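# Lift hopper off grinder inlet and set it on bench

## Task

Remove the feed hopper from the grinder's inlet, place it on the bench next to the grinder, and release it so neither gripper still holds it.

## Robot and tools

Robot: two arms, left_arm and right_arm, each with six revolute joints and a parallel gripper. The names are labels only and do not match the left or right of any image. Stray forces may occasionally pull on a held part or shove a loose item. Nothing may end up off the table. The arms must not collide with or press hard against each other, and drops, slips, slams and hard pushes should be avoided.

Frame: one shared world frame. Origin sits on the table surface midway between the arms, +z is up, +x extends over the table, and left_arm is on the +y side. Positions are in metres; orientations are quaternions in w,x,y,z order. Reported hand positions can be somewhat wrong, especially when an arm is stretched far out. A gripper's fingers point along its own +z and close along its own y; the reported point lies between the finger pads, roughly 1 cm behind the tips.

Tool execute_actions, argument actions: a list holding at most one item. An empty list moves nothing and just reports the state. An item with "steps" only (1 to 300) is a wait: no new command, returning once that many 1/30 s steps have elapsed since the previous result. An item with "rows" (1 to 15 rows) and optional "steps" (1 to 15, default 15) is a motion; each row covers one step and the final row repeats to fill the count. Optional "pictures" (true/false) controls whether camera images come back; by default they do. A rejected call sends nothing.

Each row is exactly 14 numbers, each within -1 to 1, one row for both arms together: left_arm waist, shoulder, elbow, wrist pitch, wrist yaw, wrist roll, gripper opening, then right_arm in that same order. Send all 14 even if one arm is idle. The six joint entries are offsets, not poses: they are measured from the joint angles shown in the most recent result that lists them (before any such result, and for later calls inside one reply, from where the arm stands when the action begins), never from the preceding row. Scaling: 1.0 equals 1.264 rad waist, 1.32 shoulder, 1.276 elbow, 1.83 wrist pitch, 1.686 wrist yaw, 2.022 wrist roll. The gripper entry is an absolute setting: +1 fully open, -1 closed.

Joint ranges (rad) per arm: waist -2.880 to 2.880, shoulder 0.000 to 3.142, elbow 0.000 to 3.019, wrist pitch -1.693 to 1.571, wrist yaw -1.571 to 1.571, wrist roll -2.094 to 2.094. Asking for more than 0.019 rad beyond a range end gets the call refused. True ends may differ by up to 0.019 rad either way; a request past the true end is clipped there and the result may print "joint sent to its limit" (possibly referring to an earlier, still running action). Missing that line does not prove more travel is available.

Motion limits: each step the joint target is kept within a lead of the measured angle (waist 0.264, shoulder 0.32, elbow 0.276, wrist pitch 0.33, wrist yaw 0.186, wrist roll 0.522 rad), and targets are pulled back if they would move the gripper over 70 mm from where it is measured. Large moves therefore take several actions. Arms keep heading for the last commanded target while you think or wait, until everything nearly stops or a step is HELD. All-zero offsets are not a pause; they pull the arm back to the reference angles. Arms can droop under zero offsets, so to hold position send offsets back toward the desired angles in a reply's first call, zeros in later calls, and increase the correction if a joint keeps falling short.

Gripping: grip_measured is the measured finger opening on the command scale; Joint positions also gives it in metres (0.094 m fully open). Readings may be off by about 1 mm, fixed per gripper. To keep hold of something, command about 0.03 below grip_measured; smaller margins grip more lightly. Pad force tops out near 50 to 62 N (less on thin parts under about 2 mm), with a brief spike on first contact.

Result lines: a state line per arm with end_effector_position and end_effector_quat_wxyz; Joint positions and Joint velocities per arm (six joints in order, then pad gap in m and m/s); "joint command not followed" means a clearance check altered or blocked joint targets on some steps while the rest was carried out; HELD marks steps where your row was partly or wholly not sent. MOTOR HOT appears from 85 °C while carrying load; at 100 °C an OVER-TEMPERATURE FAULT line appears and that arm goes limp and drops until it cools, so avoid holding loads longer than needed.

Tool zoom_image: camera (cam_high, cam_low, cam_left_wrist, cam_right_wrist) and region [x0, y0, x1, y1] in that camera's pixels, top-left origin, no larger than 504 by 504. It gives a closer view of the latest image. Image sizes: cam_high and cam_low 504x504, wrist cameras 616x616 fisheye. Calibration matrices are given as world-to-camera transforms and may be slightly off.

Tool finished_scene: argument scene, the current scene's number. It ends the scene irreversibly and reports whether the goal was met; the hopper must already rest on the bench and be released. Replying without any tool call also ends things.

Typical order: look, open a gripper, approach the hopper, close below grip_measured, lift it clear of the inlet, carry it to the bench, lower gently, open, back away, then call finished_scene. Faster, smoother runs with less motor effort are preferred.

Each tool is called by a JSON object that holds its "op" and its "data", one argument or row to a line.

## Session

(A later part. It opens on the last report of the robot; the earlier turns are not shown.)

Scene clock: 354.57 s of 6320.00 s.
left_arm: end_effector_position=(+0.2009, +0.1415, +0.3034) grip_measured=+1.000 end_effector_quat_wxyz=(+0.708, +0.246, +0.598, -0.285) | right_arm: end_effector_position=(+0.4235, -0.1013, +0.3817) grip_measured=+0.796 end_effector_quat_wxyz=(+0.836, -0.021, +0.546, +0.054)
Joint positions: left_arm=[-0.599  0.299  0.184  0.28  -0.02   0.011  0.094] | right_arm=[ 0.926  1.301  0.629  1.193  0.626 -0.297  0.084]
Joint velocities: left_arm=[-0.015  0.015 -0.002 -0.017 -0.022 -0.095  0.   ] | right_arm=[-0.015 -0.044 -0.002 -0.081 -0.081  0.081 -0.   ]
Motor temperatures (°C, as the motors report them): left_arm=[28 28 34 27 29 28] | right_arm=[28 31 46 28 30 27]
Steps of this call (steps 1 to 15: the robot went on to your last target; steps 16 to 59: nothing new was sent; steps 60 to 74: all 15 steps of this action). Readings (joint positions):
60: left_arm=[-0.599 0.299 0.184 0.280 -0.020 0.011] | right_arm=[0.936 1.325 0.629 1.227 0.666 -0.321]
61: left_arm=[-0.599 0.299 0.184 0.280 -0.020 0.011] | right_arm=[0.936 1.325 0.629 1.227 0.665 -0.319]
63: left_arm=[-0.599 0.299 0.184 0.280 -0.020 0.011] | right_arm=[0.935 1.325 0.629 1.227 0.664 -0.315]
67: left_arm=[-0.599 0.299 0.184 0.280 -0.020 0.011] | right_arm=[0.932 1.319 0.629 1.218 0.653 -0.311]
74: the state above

{"op": "execute_actions", "data": {
  "actions": [
    {"rows": [[0,0,0,0,0,0,1,-0.009,-0.062,0.038,0.017,-0.012,0.01,0.75],[0,0,0,0,0,0,1,-0.0096,-0.0645,0.038,0.014,-0.0145,0.0115,0.75],[0,0,0,0,0,0,1,-0.0102,-0.067,0.038,0.011,-0.017,0.013,0.75],[0,0,0,0,0,0,1,-0.0108,-0.0695,0.038,0.008,-0.0195,0.0145,0.75],[0,0,0,0,0,0,1,-0.0114,-0.072,0.038,0.005,-0.022,0.016,0.75],[0,0,0,0,0,0,1,-0.012,-0.0745,0.038,0.002,-0.0245,0.0175,0.75],[0,0,0,0,0,0,1,-0.0126,-0.077,0.038,-0.001,-0.027,0.019,0.75],[0,0,0,0,0,0,1,-0.0132,-0.0795,0.038,-0.004,-0.0295,0.0205,0.75],[0,0,0,0,0,0,1,-0.0138,-0.082,0.038,-0.007,-0.032,0.022,0.75],[0,0,0,0,0,0,1,-0.0144,-0.0845,0.038,-0.010,-0.0345,0.0235,0.75],[0,0,0,0,0,0,1,-0.015,-0.087,0.038,-0.013,-0.037,0.025,0.75],[0,0,0,0,0,0,1,-0.0156,-0.0895,0.038,-0.016,-0.0395,0.0265,0.75],[0,0,0,0,0,0,1,-0.0162,-0.092,0.038,-0.019,-0.042,0.028,0.75],[0,0,0,0,0,0,1,-0.0168,-0.0945,0.038,-0.022,-0.0445,0.0295,0.75]], "steps": 15}
  ]
}}

Scene clock: 356.37 s of 6320.00 s.
left_arm: end_effector_position=(+0.2009, +0.1415, +0.3034) grip_measured=+1.000 end_effector_quat_wxyz=(+0.708, +0.246, +0.598, -0.285) | right_arm: end_effector_position=(+0.4239, -0.0983, +0.3860) grip_measured=+0.796 end_effector_quat_wxyz=(+0.831, -0.040, +0.550, +0.072)
Joint positions: left_arm=[-0.599  0.299  0.184  0.28  -0.02   0.011  0.094] | right_arm=[ 0.913  1.267  0.629  1.12   0.569 -0.26   0.084]
Joint velocities: left_arm=[-0.015 -0.005  0.012  0.007 -0.037 -0.022  0.   ] | right_arm=[-0.034 -0.063  0.007 -0.129 -0.037  0.095 -0.   ]
Motor temperatures (°C, as the motors report them): left_arm=[28 28 34 27 29 28] | right_arm=[28 31 46 28 30 27]
Steps of this call (steps 1 to 15: the robot went on to your last target; steps 16 to 39: nothing new was sent; steps 40 to 54: all 15 steps of this action). Readings (joint positions):
40: left_arm=[-0.599 0.299 0.184 0.280 -0.020 0.011] | right_arm=[0.925 1.299 0.629 1.188 0.624 -0.290]
41: left_arm=[-0.599 0.299 0.184 0.280 -0.020 0.011] | right_arm=[0.925 1.299 0.629 1.188 0.624 -0.289]
43: left_arm=[-0.599 0.299 0.184 0.280 -0.020 0.011] | right_arm=[0.925 1.296 0.629 1.182 0.619 -0.287]
47: left_arm=[-0.599 0.299 0.184 0.280 -0.020 0.011] | right_arm=[0.921 1.286 0.629 1.160 0.600 -0.281]
54: the state above
camera_calibration (this result's frames):
cam_left_wrist: T_world_to_cam=[[-0.697784, -0.716287, -0.00546845, 0.245872], [-0.312605, 0.311381, -0.897396, 0.293038], [0.644496, -0.624479, -0.441192, 0.210564], [0, 0, 0, 1]] pos_world=[0.127463, 0.216361, 0.357215]
cam_right_wrist: T_world_to_cam=[[0.14631, -0.989159, -0.0125665, -0.153153], [-0.224084, -0.0207668, -0.974348, 0.470166], [0.963525, 0.145373, -0.224693, -0.184805], [0, 0, 0, 1]] pos_world=[0.305829, -0.114863, 0.414656]

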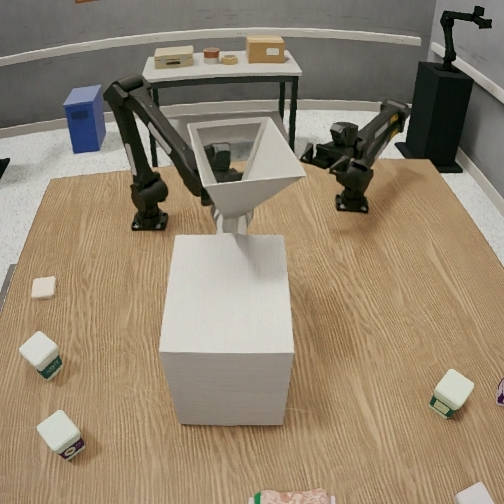

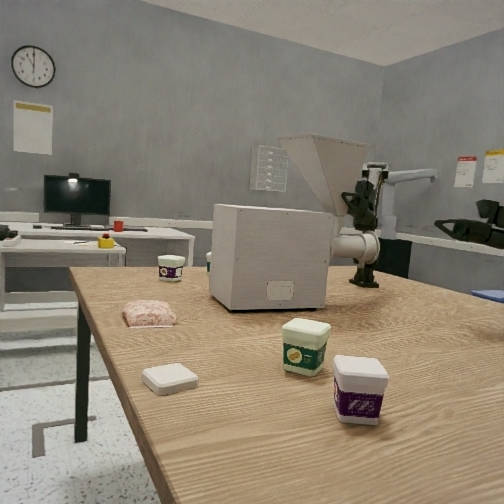

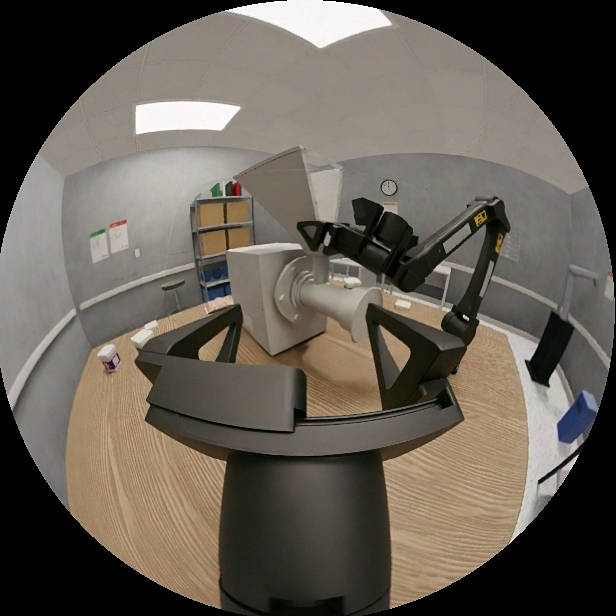

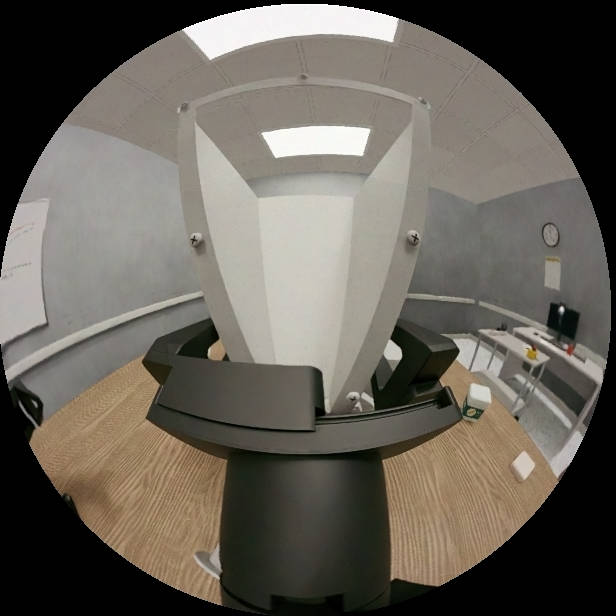

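{"op": "zoom_image", "data": {
  "camera": "cam_left_wrist",
  "region": [285, 215, 365, 295]
}}

Region (285, 215, 365, 295) of cam_left_wrist's 616x616 image, scaled by 6.300, with more detail than that image has.

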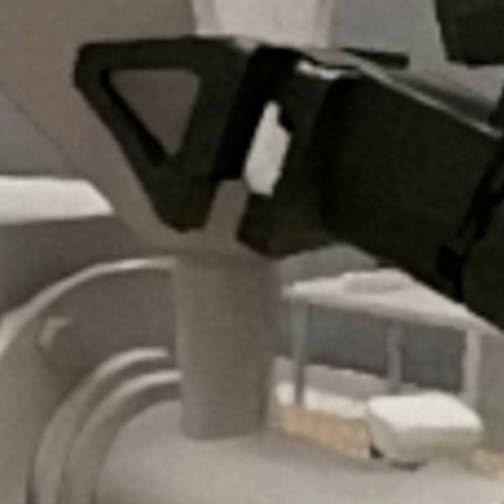

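{"op": "execute_actions", "data": {
  "actions": [
    {"rows": [[0,0,0,0,0,0,1,-0.009,-0.066,0.039,0.018,-0.016,0.014,0.75],[0,0,0,0,0,0,1,-0.0115,-0.069,0.039,0.0145,-0.022,0.017,0.75],[0,0,0,0,0,0,1,-0.0138,-0.072,0.039,0.011,-0.028,0.020,0.75],[0,0,0,0,0,0,1,-0.016,-0.075,0.039,0.0075,-0.034,0.023,0.75],[0,0,0,0,0,0,1,-0.0183,-0.078,0.039,0.004,-0.040,0.026,0.75],[0,0,0,0,0,0,1,-0.0206,-0.081,0.039,0.0005,-0.0462,0.029,0.75],[0,0,0,0,0,0,1,-0.0228,-0.0838,0.039,-0.003,-0.0523,0.032,0.75],[0,0,0,0,0,0,1,-0.0251,-0.0866,0.039,-0.0065,-0.0584,0.035,0.75],[0,0,0,0,0,0,1,-0.0274,-0.0894,0.039,-0.010,-0.0645,0.038,0.75],[0,0,0,0,0,0,1,-0.0296,-0.0922,0.039,-0.0135,-0.0706,0.041,0.75],[0,0,0,0,0,0,1,-0.0319,-0.095,0.039,-0.017,-0.0767,0.0438,0.75],[0,0,0,0,0,0,1,-0.0342,-0.0978,0.039,-0.0205,-0.0828,0.0466,0.75],[0,0,0,0,0,0,1,-0.0364,-0.1006,0.039,-0.024,-0.089,0.0494,0.75],[0,0,0,0,0,0,1,-0.0387,-0.1034,0.039,-0.0273,-0.0961,0.0522,0.75]], "steps": 15}
  ]
}}

Scene clock: 360.33 s of 6320.00 s.
left_arm: end_effector_position=(+0.2009, +0.1415, +0.3034) grip_measured=+1.000 end_effector_quat_wxyz=(+0.708, +0.246, +0.598, -0.285) | right_arm: end_effector_position=(+0.4218, -0.0947, +0.4006) grip_measured=+0.796 end_effector_quat_wxyz=(+0.829, -0.075, +0.542, +0.119)
Joint positions: left_arm=[-0.599  0.299  0.184  0.28  -0.02   0.011  0.094] | right_arm=[ 0.875  1.211  0.629  1.039  0.424 -0.195  0.084]
Joint velocities: left_arm=[ 0.005  0.005 -0.002  0.002  0.037 -0.022  0.   ] | right_arm=[-0.063 -0.103  0.002 -0.139 -0.183  0.125 -0.   ]
Motor temperatures (°C, as the motors report them): left_arm=[28 28 34 27 29 28] | right_arm=[28 31 46 28 30 27]
Steps of this call (steps 1 to 15: the robot went on to your last target; steps 16 to 90: nothing new was sent; then 0.47 s passed at rest; steps 91 to 105: all 15 steps of this action). Readings (joint positions):
91: left_arm=[-0.599 0.299 0.184 0.280 -0.020 0.011] | right_arm=[0.911 1.265 0.629 1.114 0.564 -0.251]
92: left_arm=[-0.599 0.299 0.184 0.280 -0.020 0.011] | right_arm=[0.909 1.264 0.629 1.113 0.559 -0.249]
94: left_arm=[-0.599 0.299 0.184 0.280 -0.020 0.011] | right_arm=[0.906 1.259 0.629 1.106 0.541 -0.245]
98: left_arm=[-0.599 0.299 0.184 0.280 -0.020 0.011] | right_arm=[0.896 1.242 0.629 1.081 0.497 -0.232]
105: the state above
camera_calibration (this result's frames):
cam_left_wrist: T_world_to_cam=[[-0.697784, -0.716287, -0.00546845, 0.245872], [-0.312605, 0.311381, -0.897396, 0.293038], [0.644496, -0.624479, -0.441192, 0.210564], [0, 0, 0, 1]] pos_world=[0.127463, 0.216361, 0.357215]
cam_right_wrist: T_world_to_cam=[[0.261206, -0.965277, -0.00335265, -0.199018], [-0.205904, -0.0523241, -0.977172, 0.474429], [0.943067, 0.255933, -0.212422, -0.165877], [0, 0, 0, 1]] pos_world=[0.306105, -0.12483, 0.427696]

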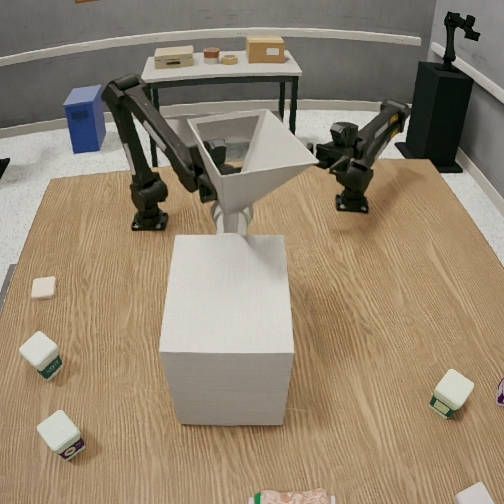

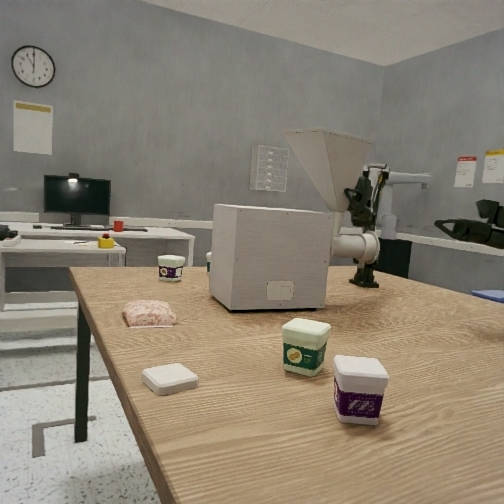

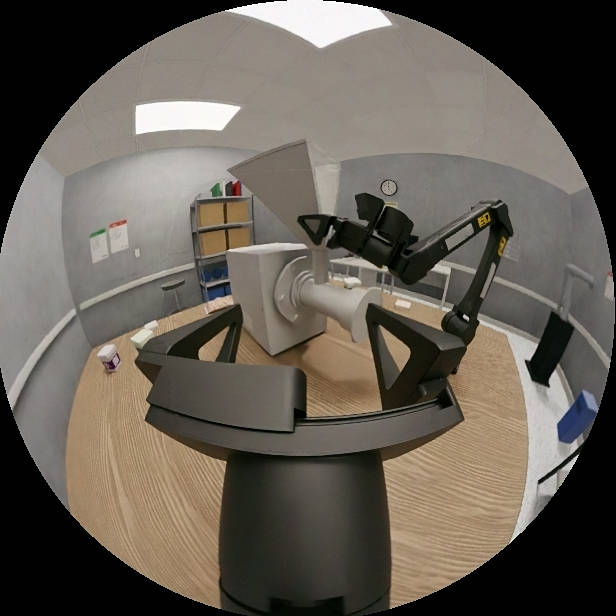

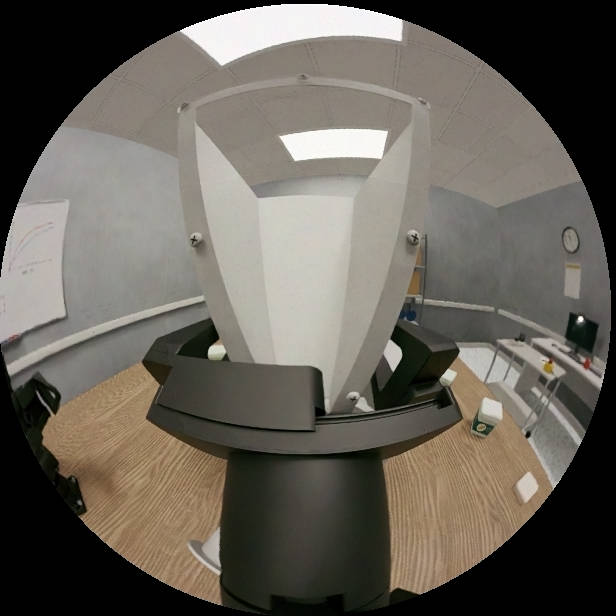

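{"op": "zoom_image", "data": {
  "camera": "cam_left_wrist",
  "region": [285, 205, 365, 295]
}}

{"op": "zoom_image", "data": {
  "camera": "cam_low",
  "region": [310, 170, 390, 260]
}}

Region (285, 205, 365, 295) of cam_left_wrist's 616x616 image, scaled by 5.600, with more detail than that image has.

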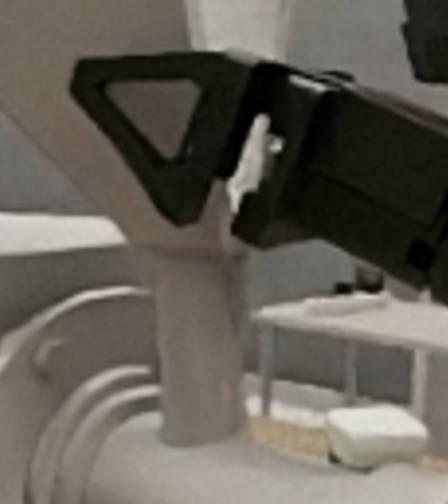

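Region (310, 170, 390, 260) of cam_low's 504x504 image, scaled by 5.600, with more detail than that image has.

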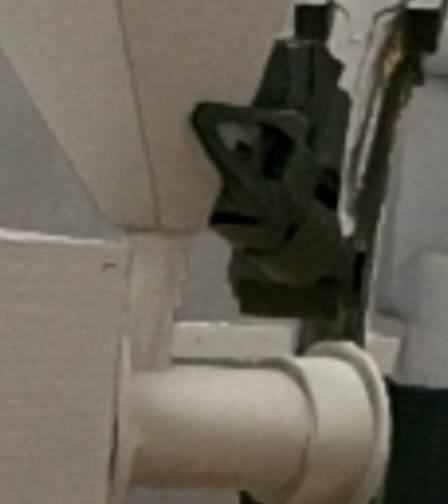

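{"op": "execute_actions", "data": {
  "actions": [
    {"rows": [[0,0,0,0,0,0,1,-0.012,-0.061,0.039,0.014,-0.019,0.021,0.75],[0,0,0,0,0,0,1,-0.016,-0.064,0.039,0.011,-0.028,0.025,0.75],[0,0,0,0,0,0,1,-0.0197,-0.067,0.039,0.008,-0.037,0.0287,0.75],[0,0,0,0,0,0,1,-0.0233,-0.070,0.039,0.005,-0.046,0.0325,0.75],[0,0,0,0,0,0,1,-0.027,-0.0728,0.039,0.002,-0.055,0.0364,0.75],[0,0,0,0,0,0,1,-0.0306,-0.0755,0.039,-0.001,-0.064,0.0403,0.75],[0,0,0,0,0,0,1,-0.0343,-0.078,0.039,-0.004,-0.073,0.0442,0.75],[0,0,0,0,0,0,1,-0.0379,-0.0805,0.039,-0.007,-0.082,0.048,0.75],[0,0,0,0,0,0,1,-0.0416,-0.083,0.039,-0.010,-0.091,0.052,0.75],[0,0,0,0,0,0,1,-0.0452,-0.0853,0.039,-0.013,-0.10,0.0559,0.75],[0,0,0,0,0,0,1,-0.0489,-0.0875,0.039,-0.016,-0.109,0.0597,0.75],[0,0,0,0,0,0,1,-0.0525,-0.0896,0.039,-0.019,-0.118,0.0636,0.75],[0,0,0,0,0,0,1,-0.0562,-0.0916,0.039,-0.022,-0.127,0.0675,0.75],[0,0,0,0,0,0,1,-0.0598,-0.0934,0.039,-0.0247,-0.136,0.0714,0.75]], "steps": 15}
  ]
}}

{"op": "zoom_image", "data": {
  "camera": "cam_low",
  "region": [310, 170, 390, 260]
}}

{"op": "zoom_image", "data": {
  "camera": "cam_left_wrist",
  "region": [285, 205, 365, 295]
}}

Scene clock: 363.37 s of 6320.00 s.
left_arm: end_effector_position=(+0.2009, +0.1415, +0.3034) grip_measured=+1.000 end_effector_quat_wxyz=(+0.708, +0.246, +0.598, -0.285) | right_arm: end_effector_position=(+0.4214, -0.0888, +0.4051) grip_measured=+0.796 end_effector_quat_wxyz=(+0.814, -0.129, +0.537, +0.182)
Joint positions: left_arm=[-0.599  0.299  0.184  0.28  -0.02   0.011  0.094] | right_arm=[ 0.813  1.168  0.626  0.953  0.209 -0.106  0.084]
Joint velocities: left_arm=[-0.005 -0.005 -0.002 -0.002  0.051 -0.066  0.   ] | right_arm=[-0.083 -0.083 -0.022 -0.129 -0.256  0.125  0.   ]
Motor temperatures (°C, as the motors report them): left_arm=[28 28 34 27 29 28] | right_arm=[28 31 46 28 30 27]
Steps of this call (steps 1 to 30: the robot went on to your last target; steps 31 to 76: nothing new was sent; steps 77 to 91: all 15 steps of this action). Readings (joint positions):
77: left_arm=[-0.599 0.299 0.184 0.280 -0.020 0.011] | right_arm=[0.871 1.207 0.629 1.032 0.417 -0.178]
78: left_arm=[-0.599 0.299 0.184 0.280 -0.020 0.011] | right_arm=[0.869 1.206 0.629 1.029 0.408 -0.176]
80: left_arm=[-0.599 0.299 0.184 0.280 -0.020 0.011] | right_arm=[0.861 1.203 0.629 1.019 0.379 -0.172]
84: left_arm=[-0.599 0.299 0.184 0.280 -0.020 0.011] | right_arm=[0.845 1.190 0.627 0.992 0.315 -0.154]
91: the state above
camera_calibration (this result's frames):
cam_left_wrist: T_world_to_cam=[[-0.697784, -0.716287, -0.00546845, 0.245872], [-0.312605, 0.311381, -0.897396, 0.293038], [0.644496, -0.624479, -0.441192, 0.210564], [0, 0, 0, 1]] pos_world=[0.127463, 0.216361, 0.357215]
cam_right_wrist: T_world_to_cam=[[0.418664, -0.908017, 0.0150055, -0.261971], [-0.197563, -0.107194, -0.974412, 0.469556], [0.886391, 0.404987, -0.224269, -0.124104], [0, 0, 0, 1]] pos_world=[0.31245, -0.13728, 0.433639]

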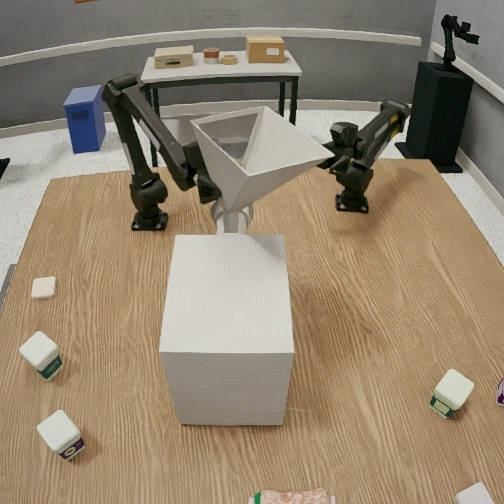

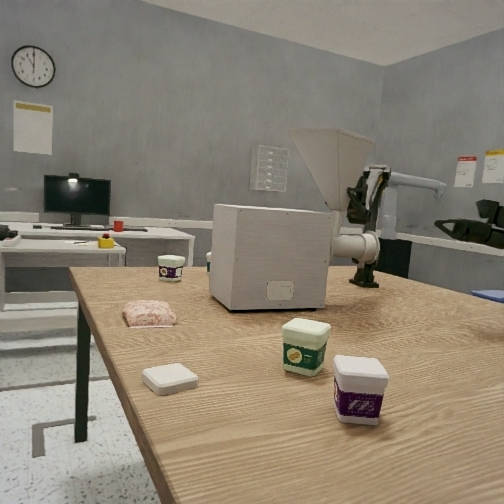

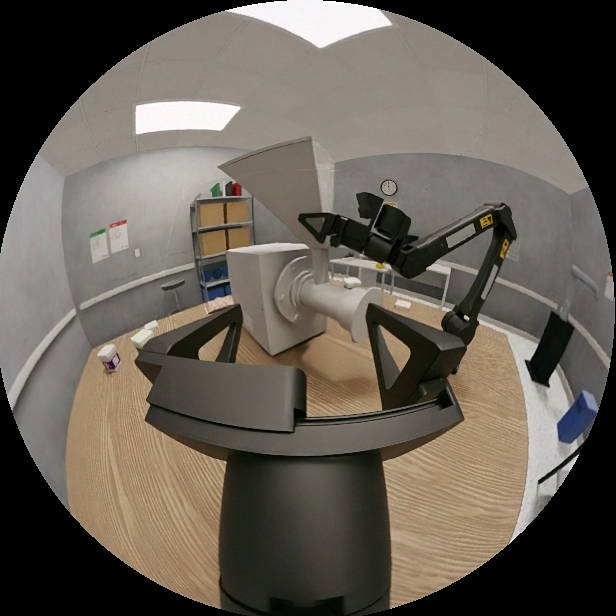

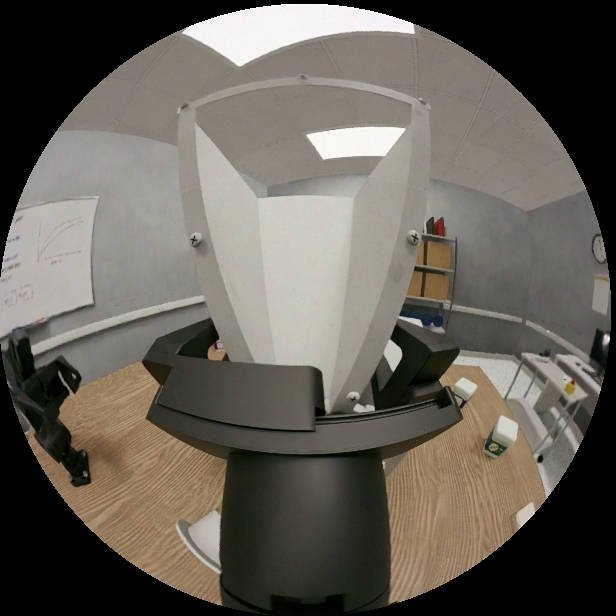

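Region (310, 170, 390, 260) of cam_low's 504x504 image, scaled by 5.600, with more detail than that image has.

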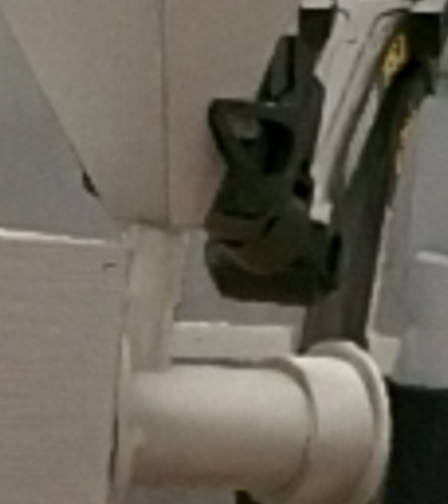

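Region (285, 205, 365, 295) of cam_left_wrist's 616x616 image, scaled by 5.600, with more detail than that image has.

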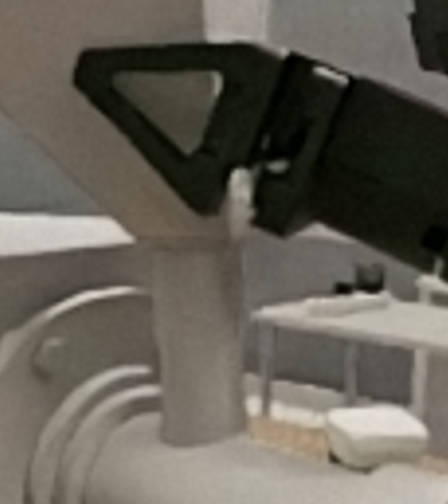

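{"op": "execute_actions", "data": {
  "actions": []
}}

Scene clock: 366.27 s of 6320.00 s.
left_arm: end_effector_position=(+0.2009, +0.1415, +0.3034) grip_measured=+1.000 end_effector_quat_wxyz=(+0.708, +0.246, +0.598, -0.285) | right_arm: end_effector_position=(+0.4219, -0.0905, +0.4061) grip_measured=+0.796 end_effector_quat_wxyz=(+0.812, -0.123, +0.538, +0.192)
Joint positions: left_arm=[-0.599  0.299  0.184  0.28  -0.02   0.011  0.094] | right_arm=[ 0.807  1.165  0.626  0.95   0.204 -0.081  0.084]
Joint velocities: left_arm=[-0.005  0.005 -0.007 -0.007 -0.022 -0.022  0.   ] | right_arm=[-0.015 -0.005 -0.007  0.002 -0.007 -0.081 -0.001]
Motor temperatures (°C, as the motors report them): left_arm=[28 28 34 27 29 28] | right_arm=[28 31 47 28 30 27]
Steps of this call (steps 1 to 30: the robot went on to your last target; steps 31 to 87: nothing new was sent). Readings (joint positions):
1: left_arm=[-0.599 0.299 0.184 0.280 -0.020 0.011] | right_arm=[0.811 1.167 0.626 0.951 0.204 -0.101]
2: left_arm=[-0.599 0.299 0.184 0.280 -0.020 0.011] | right_arm=[0.810 1.166 0.626 0.950 0.204 -0.096]
4: left_arm=[-0.599 0.299 0.184 0.280 -0.020 0.011] | right_arm=[0.809 1.166 0.626 0.950 0.204 -0.089]
8: left_arm=[-0.599 0.299 0.184 0.280 -0.020 0.011] | right_arm=[0.807 1.165 0.626 0.950 0.204 -0.082]
87: the state above
All arms were judged still, so your last target was given up. Only a new action makes them travel on or press farther. Fingers that are still opening or closing keep moving.
camera_calibration (this result's frames):
cam_left_wrist: T_world_to_cam=[[-0.697784, -0.716287, -0.00546845, 0.245872], [-0.312605, 0.311381, -0.897396, 0.293038], [0.644496, -0.624479, -0.441192, 0.210564], [0, 0, 0, 1]] pos_world=[0.127463, 0.216361, 0.357215]
cam_right_wrist: T_world_to_cam=[[0.427538, -0.903977, -0.00603503, -0.25856], [-0.204862, -0.0903832, -0.974609, 0.475127], [0.880479, 0.417918, -0.223833, -0.120172], [0, 0, 0, 1]] pos_world=[0.313689, -0.140567, 0.434604]

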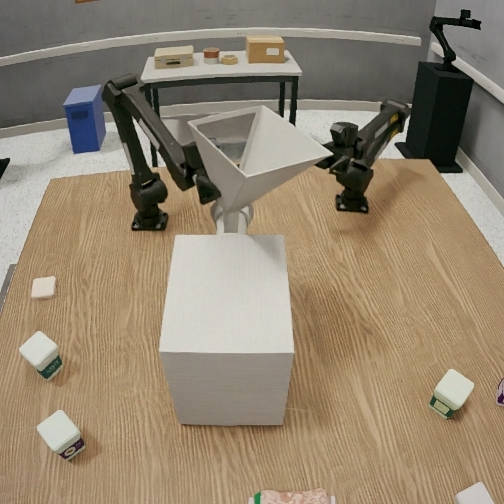

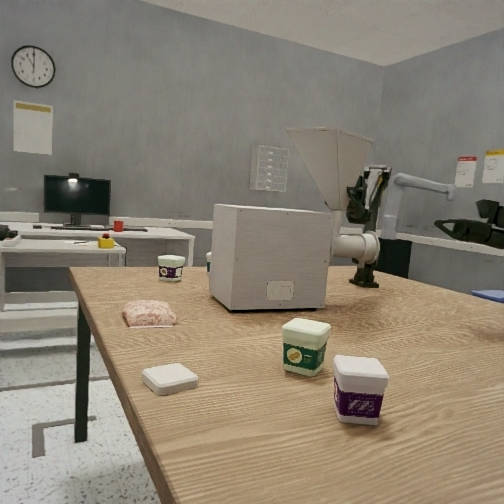

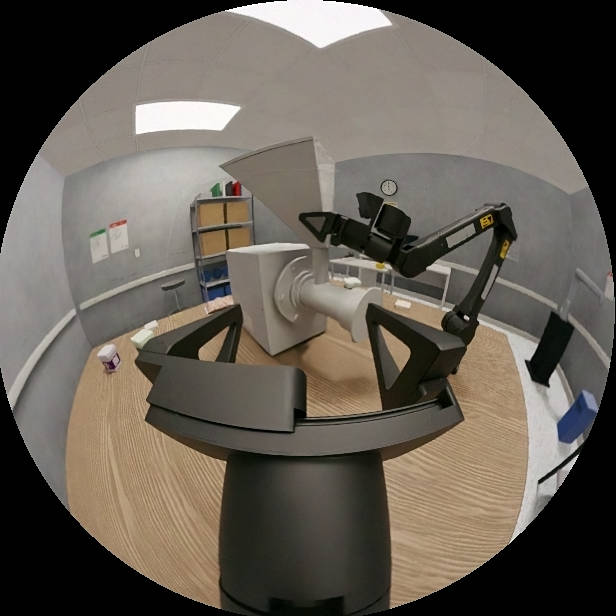

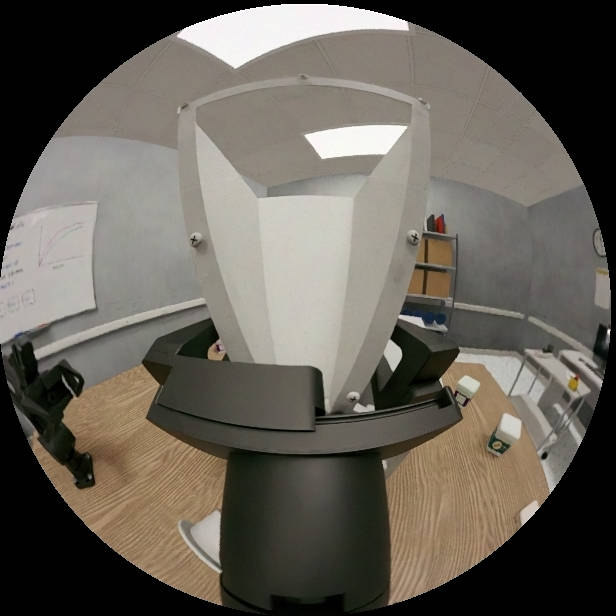

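{"op": "zoom_image", "data": {
  "camera": "cam_left_wrist",
  "region": [285, 205, 365, 295]
}}

{"op": "zoom_image", "data": {
  "camera": "cam_low",
  "region": [310, 170, 390, 260]
}}

Region (285, 205, 365, 295) of cam_left_wrist's 616x616 image, scaled by 5.600, with more detail than that image has.

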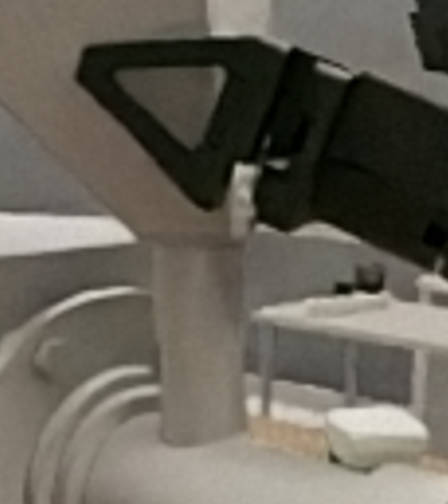

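Region (310, 170, 390, 260) of cam_low's 504x504 image, scaled by 5.600, with more detail than that image has.

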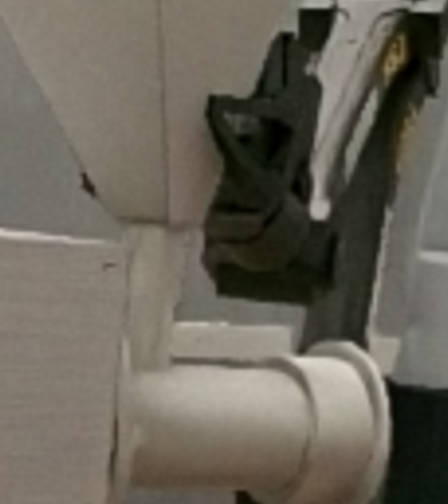

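{"op": "zoom_image", "data": {
  "camera": "cam_high",
  "region": [180, 100, 340, 250]
}}

Region (180, 100, 340, 250) of cam_high's 504x504 image, scaled by 3.150, with more detail than that image has; it fills the top 472 rows of this view, and the rest is white.

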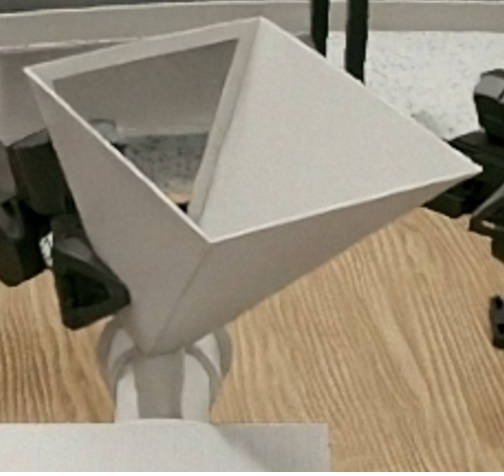

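{"op": "execute_actions", "data": {
  "actions": [
    {"rows":[[0,0,0,0,0,0,1,-0.012,-0.052,0.0353,0.0284,-0.018,0.018,0.75],[0,0,0,0,0,0,1,-0.016,-0.056,0.0353,0.0284,-0.026,0.021,0.75],[0,0,0,0,0,0,1,-0.019,-0.059,0.0353,0.0284,-0.034,0.024,0.75],[0,0,0,0,0,0,1,-0.023,-0.061,0.0353,0.0284,-0.042,0.028,0.75],[0,0,0,0,0,0,1,-0.026,-0.062,0.0353,0.0284,-0.050,0.031,0.75],[0,0,0,0,0,0,1,-0.030,-0.063,0.0353,0.0284,-0.058,0.034,0.75],[0,0,0,0,0,0,1,-0.033,-0.064,0.0353,0.0284,-0.066,0.037,0.75],[0,0,0,0,0,0,1,-0.037,-0.065,0.0353,0.0284,-0.075,0.040,0.75],[0,0,0,0,0,0,1,-0.040,-0.066,0.0353,0.0284,-0.083,0.043,0.75],[0,0,0,0,0,0,1,-0.044,-0.067,0.0353,0.0284,-0.091,0.047,0.75],[0,0,0,0,0,0,1,-0.047,-0.068,0.0353,0.0284,-0.099,0.050,0.75],[0,0,0,0,0,0,1,-0.051,-0.069,0.0353,0.0284,-0.107,0.053,0.75],[0,0,0,0,0,0,1,-0.054,-0.070,0.0353,0.0284,-0.115,0.056,0.75],[0,0,0,0,0,0,1,-0.058,-0.071,0.0353,0.0284,-0.123,0.058,0.75],[0,0,0,0,0,0,1,-0.0617,-0.072,0.0353,0.0284,-0.131,0.060,0.75]],"steps":15}
  ],
  "pictures": false
}}

{"op": "execute_actions", "data": {
  "actions": [
    {"steps":12}
  ]
}}

Scene clock: 375.47 s of 6320.00 s.
left_arm: end_effector_position=(+0.2009, +0.1415, +0.3034) grip_measured=+1.000 end_effector_quat_wxyz=(+0.708, +0.246, +0.598, -0.285) | right_arm: end_effector_position=(+0.4177, -0.0879, +0.4086) grip_measured=+0.796 end_effector_quat_wxyz=(+0.799, -0.167, +0.520, +0.251)
Joint positions: left_arm=[-0.599  0.299  0.184  0.28  -0.02   0.011  0.094] | right_arm=[ 0.745  1.153  0.619  0.95   0.001 -0.007  0.084]
Joint velocities: left_arm=[-0.005 -0.005 -0.012 -0.012 -0.051  0.051  0.   ] | right_arm=[-0.142 -0.034  0.012  0.007 -0.432  0.168 -0.   ]
Motor temperatures (°C, as the motors report them): left_arm=[28 28 34 27 29 28] | right_arm=[28 31 47 28 29 27]
Steps of this call (steps 1 to 90: nothing new was sent; then 5.70 s passed at rest; steps 91 to 105: all 15 steps of this action). Readings (joint positions):
91: left_arm=[-0.599 0.299 0.184 0.280 -0.020 0.011] | right_arm=[0.806 1.165 0.625 0.950 0.199 -0.080]
92: left_arm=[-0.599 0.299 0.184 0.280 -0.020 0.011] | right_arm=[0.802 1.164 0.625 0.950 0.187 -0.077]
94: left_arm=[-0.599 0.299 0.184 0.280 -0.020 0.011] | right_arm=[0.794 1.163 0.623 0.950 0.156 -0.071]
98: left_arm=[-0.599 0.299 0.184 0.280 -0.020 0.011] | right_arm=[0.777 1.159 0.620 0.950 0.099 -0.051]
105: the state above

Scene clock: 375.87 s of 6320.00 s.
left_arm: end_effector_position=(+0.2009, +0.1415, +0.3034) grip_measured=+1.000 end_effector_quat_wxyz=(+0.708, +0.246, +0.598, -0.285) | right_arm: end_effector_position=(+0.4172, -0.0895, +0.4107) grip_measured=+0.796 end_effector_quat_wxyz=(+0.797, -0.165, +0.519, +0.261)
Joint positions: left_arm=[-0.599  0.299  0.184  0.28  -0.02   0.011  0.094] | right_arm=[ 0.738  1.149  0.619  0.95  -0.015  0.015  0.084]
Joint velocities: left_arm=[-0.005 -0.015 -0.002 -0.007  0.037 -0.022  0.   ] | right_arm=[ 0.015 -0.005  0.002  0.002  0.007  0.007 -0.   ]
Motor temperatures (°C, as the motors report them): left_arm=[28 28 34 27 29 28] | right_arm=[28 31 47 28 29 27]
Steps of this call (steps 1 to 12: the robot went on to your last target). Readings (joint positions):
1: left_arm=[-0.599 0.299 0.184 0.280 -0.020 0.011] | right_arm=[0.742 1.153 0.619 0.950 -0.010 -0.002]
2: left_arm=[-0.599 0.299 0.184 0.280 -0.020 0.011] | right_arm=[0.740 1.151 0.619 0.950 -0.014 0.001]
4: left_arm=[-0.599 0.299 0.184 0.280 -0.020 0.011] | right_arm=[0.739 1.150 0.619 0.950 -0.015 0.007]
8: left_arm=[-0.599 0.299 0.184 0.280 -0.020 0.011] | right_arm=[0.738 1.149 0.619 0.950 -0.015 0.014]
12: the state above
camera_calibration (this result's frames):
cam_left_wrist: T_world_to_cam=[[-0.697784, -0.716287, -0.00546845, 0.245872], [-0.312605, 0.311381, -0.897396, 0.293038], [0.644496, -0.624479, -0.441192, 0.210564], [0, 0, 0, 1]] pos_world=[0.127463, 0.216361, 0.357215]
cam_right_wrist: T_world_to_cam=[[0.573396, -0.819241, -0.00781352, -0.308125], [-0.173918, -0.112396, -0.978325, 0.46541], [0.800606, 0.562326, -0.206929, -0.0761623], [0, 0, 0, 1]] pos_world=[0.318597, -0.15729, 0.437154]

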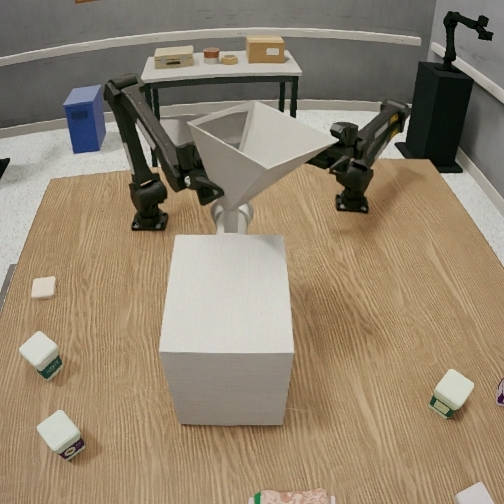

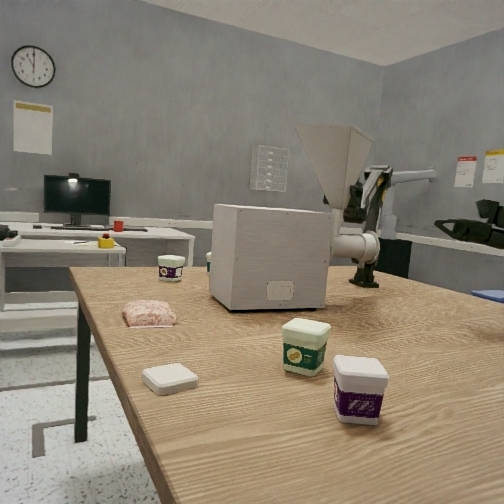

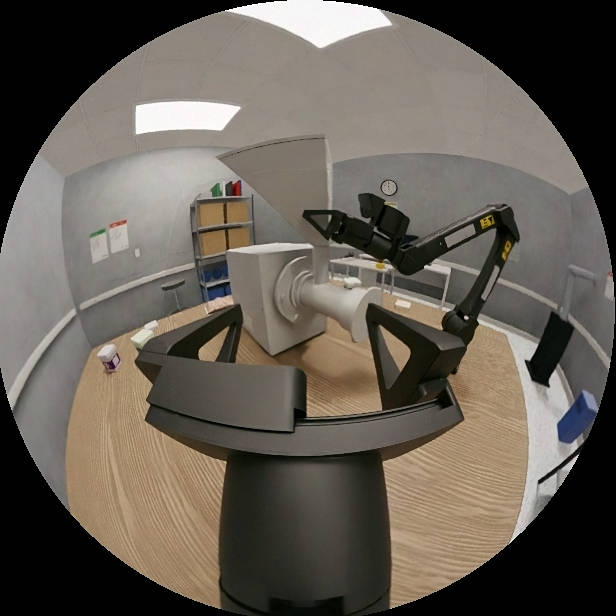

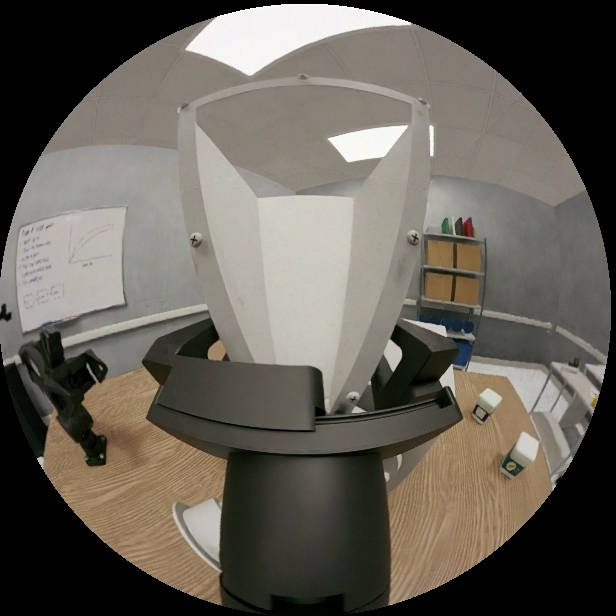

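{"op": "execute_actions", "data": {
  "actions": [
    {"rows":[[0,0,0,0,0,0,1,0,-0.060,0.043,0.027,0,0,0.75],[0,0,0,0,0,0,1,0,-0.062,0.043,0.027,0,0,0.75],[0,0,0,0,0,0,1,0,-0.064,0.043,0.027,0,0,0.75],[0,0,0,0,0,0,1,0,-0.066,0.043,0.027,0,0,0.75],[0,0,0,0,0,0,1,0,-0.068,0.043,0.027,0,0,0.75],[0,0,0,0,0,0,1,0,-0.070,0.043,0.027,0,0,0.75],[0,0,0,0,0,0,1,0,-0.072,0.043,0.027,0,0,0.75],[0,0,0,0,0,0,1,0,-0.074,0.043,0.027,0,0,0.75],[0,0,0,0,0,0,1,0,-0.076,0.043,0.027,0,0,0.75]],"steps":15}
  ],
  "pictures": false
}}

{"op": "execute_actions", "data": {
  "actions": [
    {"steps":10}
  ]
}}

{"op": "zoom_image", "data": {
  "camera": "cam_left_wrist",
  "region": [285, 205, 365, 295]
}}

{"op": "zoom_image", "data": {
  "camera": "cam_low",
  "region": [310, 170, 390, 260]
}}

Scene clock: 378.00 s of 6320.00 s.
left_arm: end_effector_position=(+0.2009, +0.1415, +0.3034) grip_measured=+1.000 end_effector_quat_wxyz=(+0.708, +0.246, +0.598, -0.285) | right_arm: end_effector_position=(+0.4164, -0.0904, +0.4126) grip_measured=+0.796 end_effector_quat_wxyz=(+0.798, -0.164, +0.517, +0.261)
Joint positions: left_arm=[-0.599  0.299  0.184  0.28  -0.02   0.011  0.094] | right_arm=[ 0.738  1.145  0.619  0.95  -0.013  0.015  0.084]
Joint velocities: left_arm=[ 0.005 -0.005  0.002 -0.007 -0.007 -0.095  0.   ] | right_arm=[ 0.005 -0.005 -0.002  0.002 -0.081  0.051 -0.001]
Motor temperatures (°C, as the motors report them): left_arm=[28 28 34 27 29 28] | right_arm=[28 31 47 28 29 27]
Steps of this call (steps 1 to 30: the robot went on to your last target; steps 31 to 49: nothing new was sent; steps 50 to 64: all 15 steps of this action). Readings (joint positions):
50: left_arm=[-0.599 0.299 0.184 0.280 -0.020 0.011] | right_arm=[0.738 1.149 0.619 0.950 -0.015 0.015]
51: left_arm=[-0.599 0.299 0.184 0.280 -0.020 0.011] | right_arm=[0.738 1.149 0.619 0.950 -0.015 0.015]
53: left_arm=[-0.599 0.299 0.184 0.280 -0.020 0.011] | right_arm=[0.738 1.148 0.619 0.950 -0.015 0.015]
57: left_arm=[-0.599 0.299 0.184 0.280 -0.020 0.011] | right_arm=[0.738 1.146 0.619 0.950 -0.014 0.015]
64: the state above

Scene clock: 378.33 s of 6320.00 s.
left_arm: end_effector_position=(+0.2009, +0.1415, +0.3034) grip_measured=+1.000 end_effector_quat_wxyz=(+0.708, +0.246, +0.598, -0.285) | right_arm: end_effector_position=(+0.4164, -0.0904, +0.4126) grip_measured=+0.796 end_effector_quat_wxyz=(+0.798, -0.164, +0.517, +0.261)
Joint positions: left_arm=[-0.599  0.299  0.184  0.28  -0.02   0.011  0.094] | right_arm=[ 0.738  1.145  0.619  0.95  -0.013  0.015  0.084]
Joint velocities: left_arm=[ 0.015 -0.015 -0.002 -0.017 -0.051 -0.066  0.   ] | right_arm=[-0.005 -0.005 -0.022 -0.007  0.007 -0.081 -0.   ]
Motor temperatures (°C, as the motors report them): left_arm=[28 28 34 27 29 28] | right_arm=[28 31 47 28 29 27]
Steps of this call (steps 1 to 10: the robot went on to your last target). Readings (joint positions):
1: left_arm=[-0.599 0.299 0.184 0.280 -0.020 0.011] | right_arm=[0.738 1.145 0.619 0.950 -0.013 0.015]
2: left_arm=[-0.599 0.299 0.184 0.280 -0.020 0.011] | right_arm=[0.738 1.145 0.619 0.950 -0.013 0.015]
4: left_arm=[-0.599 0.299 0.184 0.280 -0.020 0.011] | right_arm=[0.738 1.145 0.619 0.950 -0.013 0.015]
8: left_arm=[-0.599 0.299 0.184 0.280 -0.020 0.011] | right_arm=[0.738 1.145 0.619 0.950 -0.013 0.015]
10: the state above
camera_calibration (this result's frames):
cam_left_wrist: T_world_to_cam=[[-0.697784, -0.716287, -0.00546845, 0.245872], [-0.312605, 0.311381, -0.897396, 0.293038], [0.644496, -0.624479, -0.441192, 0.210564], [0, 0, 0, 1]] pos_world=[0.127463, 0.216361, 0.357215]
cam_right_wrist: T_world_to_cam=[[0.57228, -0.820015, -0.00843374, -0.307719], [-0.171053, -0.109306, -0.97918, 0.466499], [0.80202, 0.561808, -0.20282, -0.0769418], [0, 0, 0, 1]] pos_world=[0.317607, -0.158117, 0.438586]

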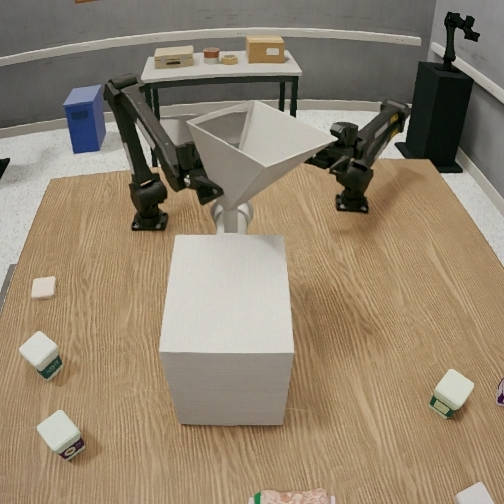

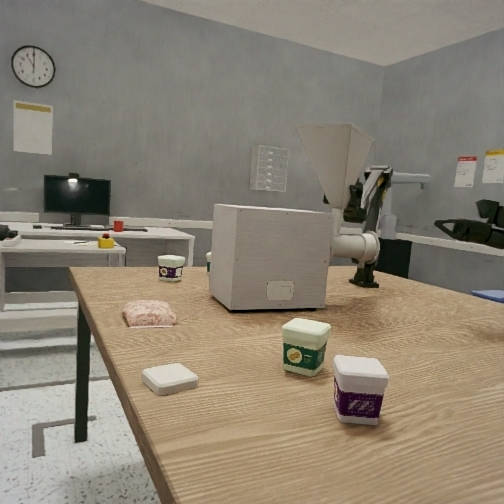

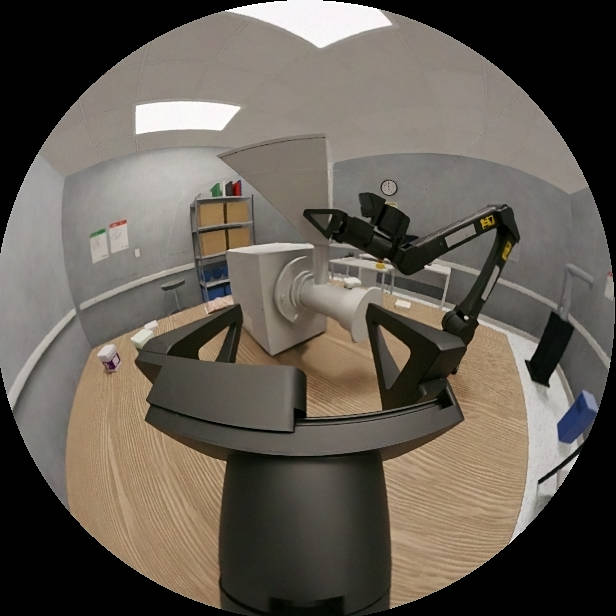

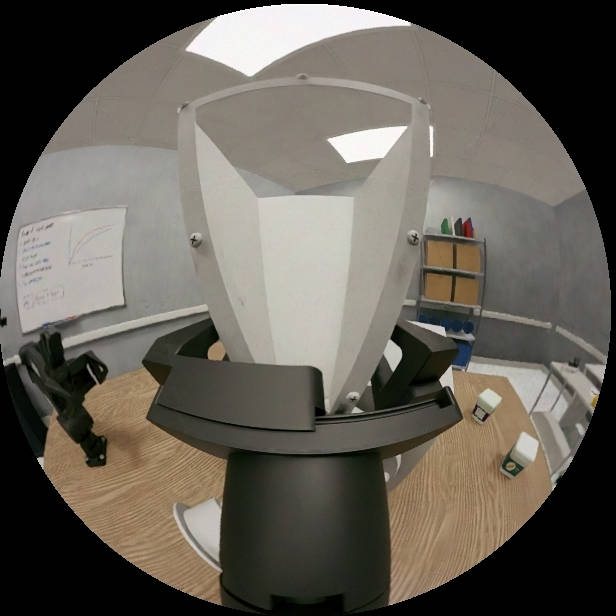

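Region (285, 205, 365, 295) of cam_left_wrist's 616x616 image, scaled by 5.600, with more detail than that image has.

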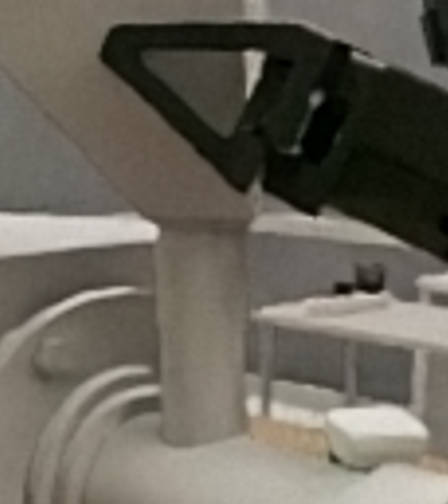

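Region (310, 170, 390, 260) of cam_low's 504x504 image, scaled by 5.600, with more detail than that image has.

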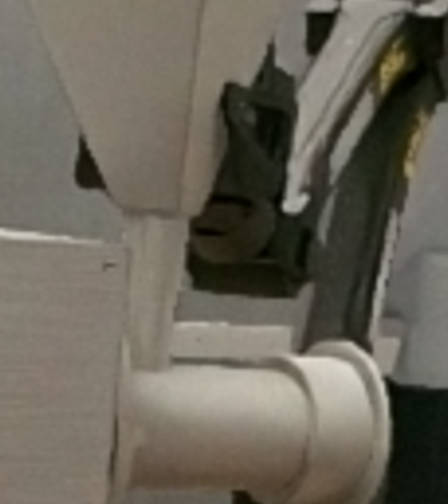

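{"op": "zoom_image", "data": {
  "camera": "cam_low",
  "region": [322, 200, 358, 240]
}}

{"op": "zoom_image", "data": {
  "camera": "cam_left_wrist",
  "region": [303, 238, 343, 290]
}}

Region (322, 200, 358, 240) of cam_low's 504x504 image, scaled by 12.600, with more detail than that image has; it fills the left 454 columns of this view, and the rest is white.

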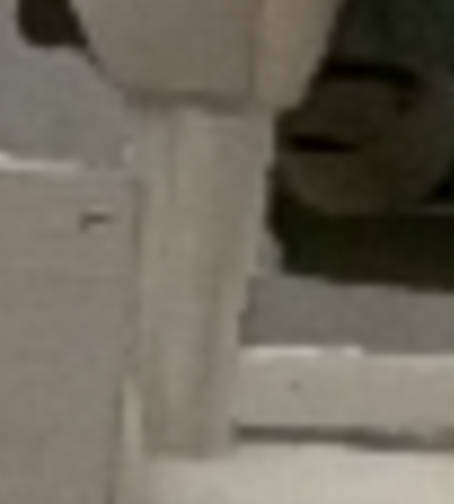

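Region (303, 238, 343, 290) of cam_left_wrist's 616x616 image, scaled by 9.692, with more detail than that image has; it fills the left 388 columns of this view, and the rest is white.

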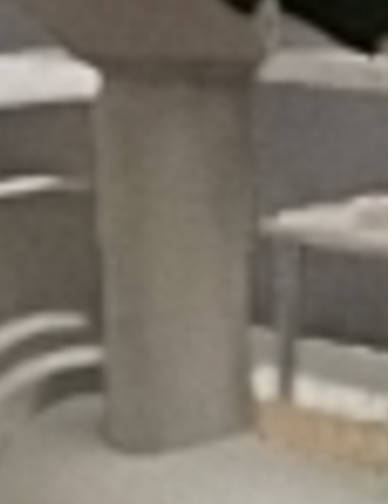

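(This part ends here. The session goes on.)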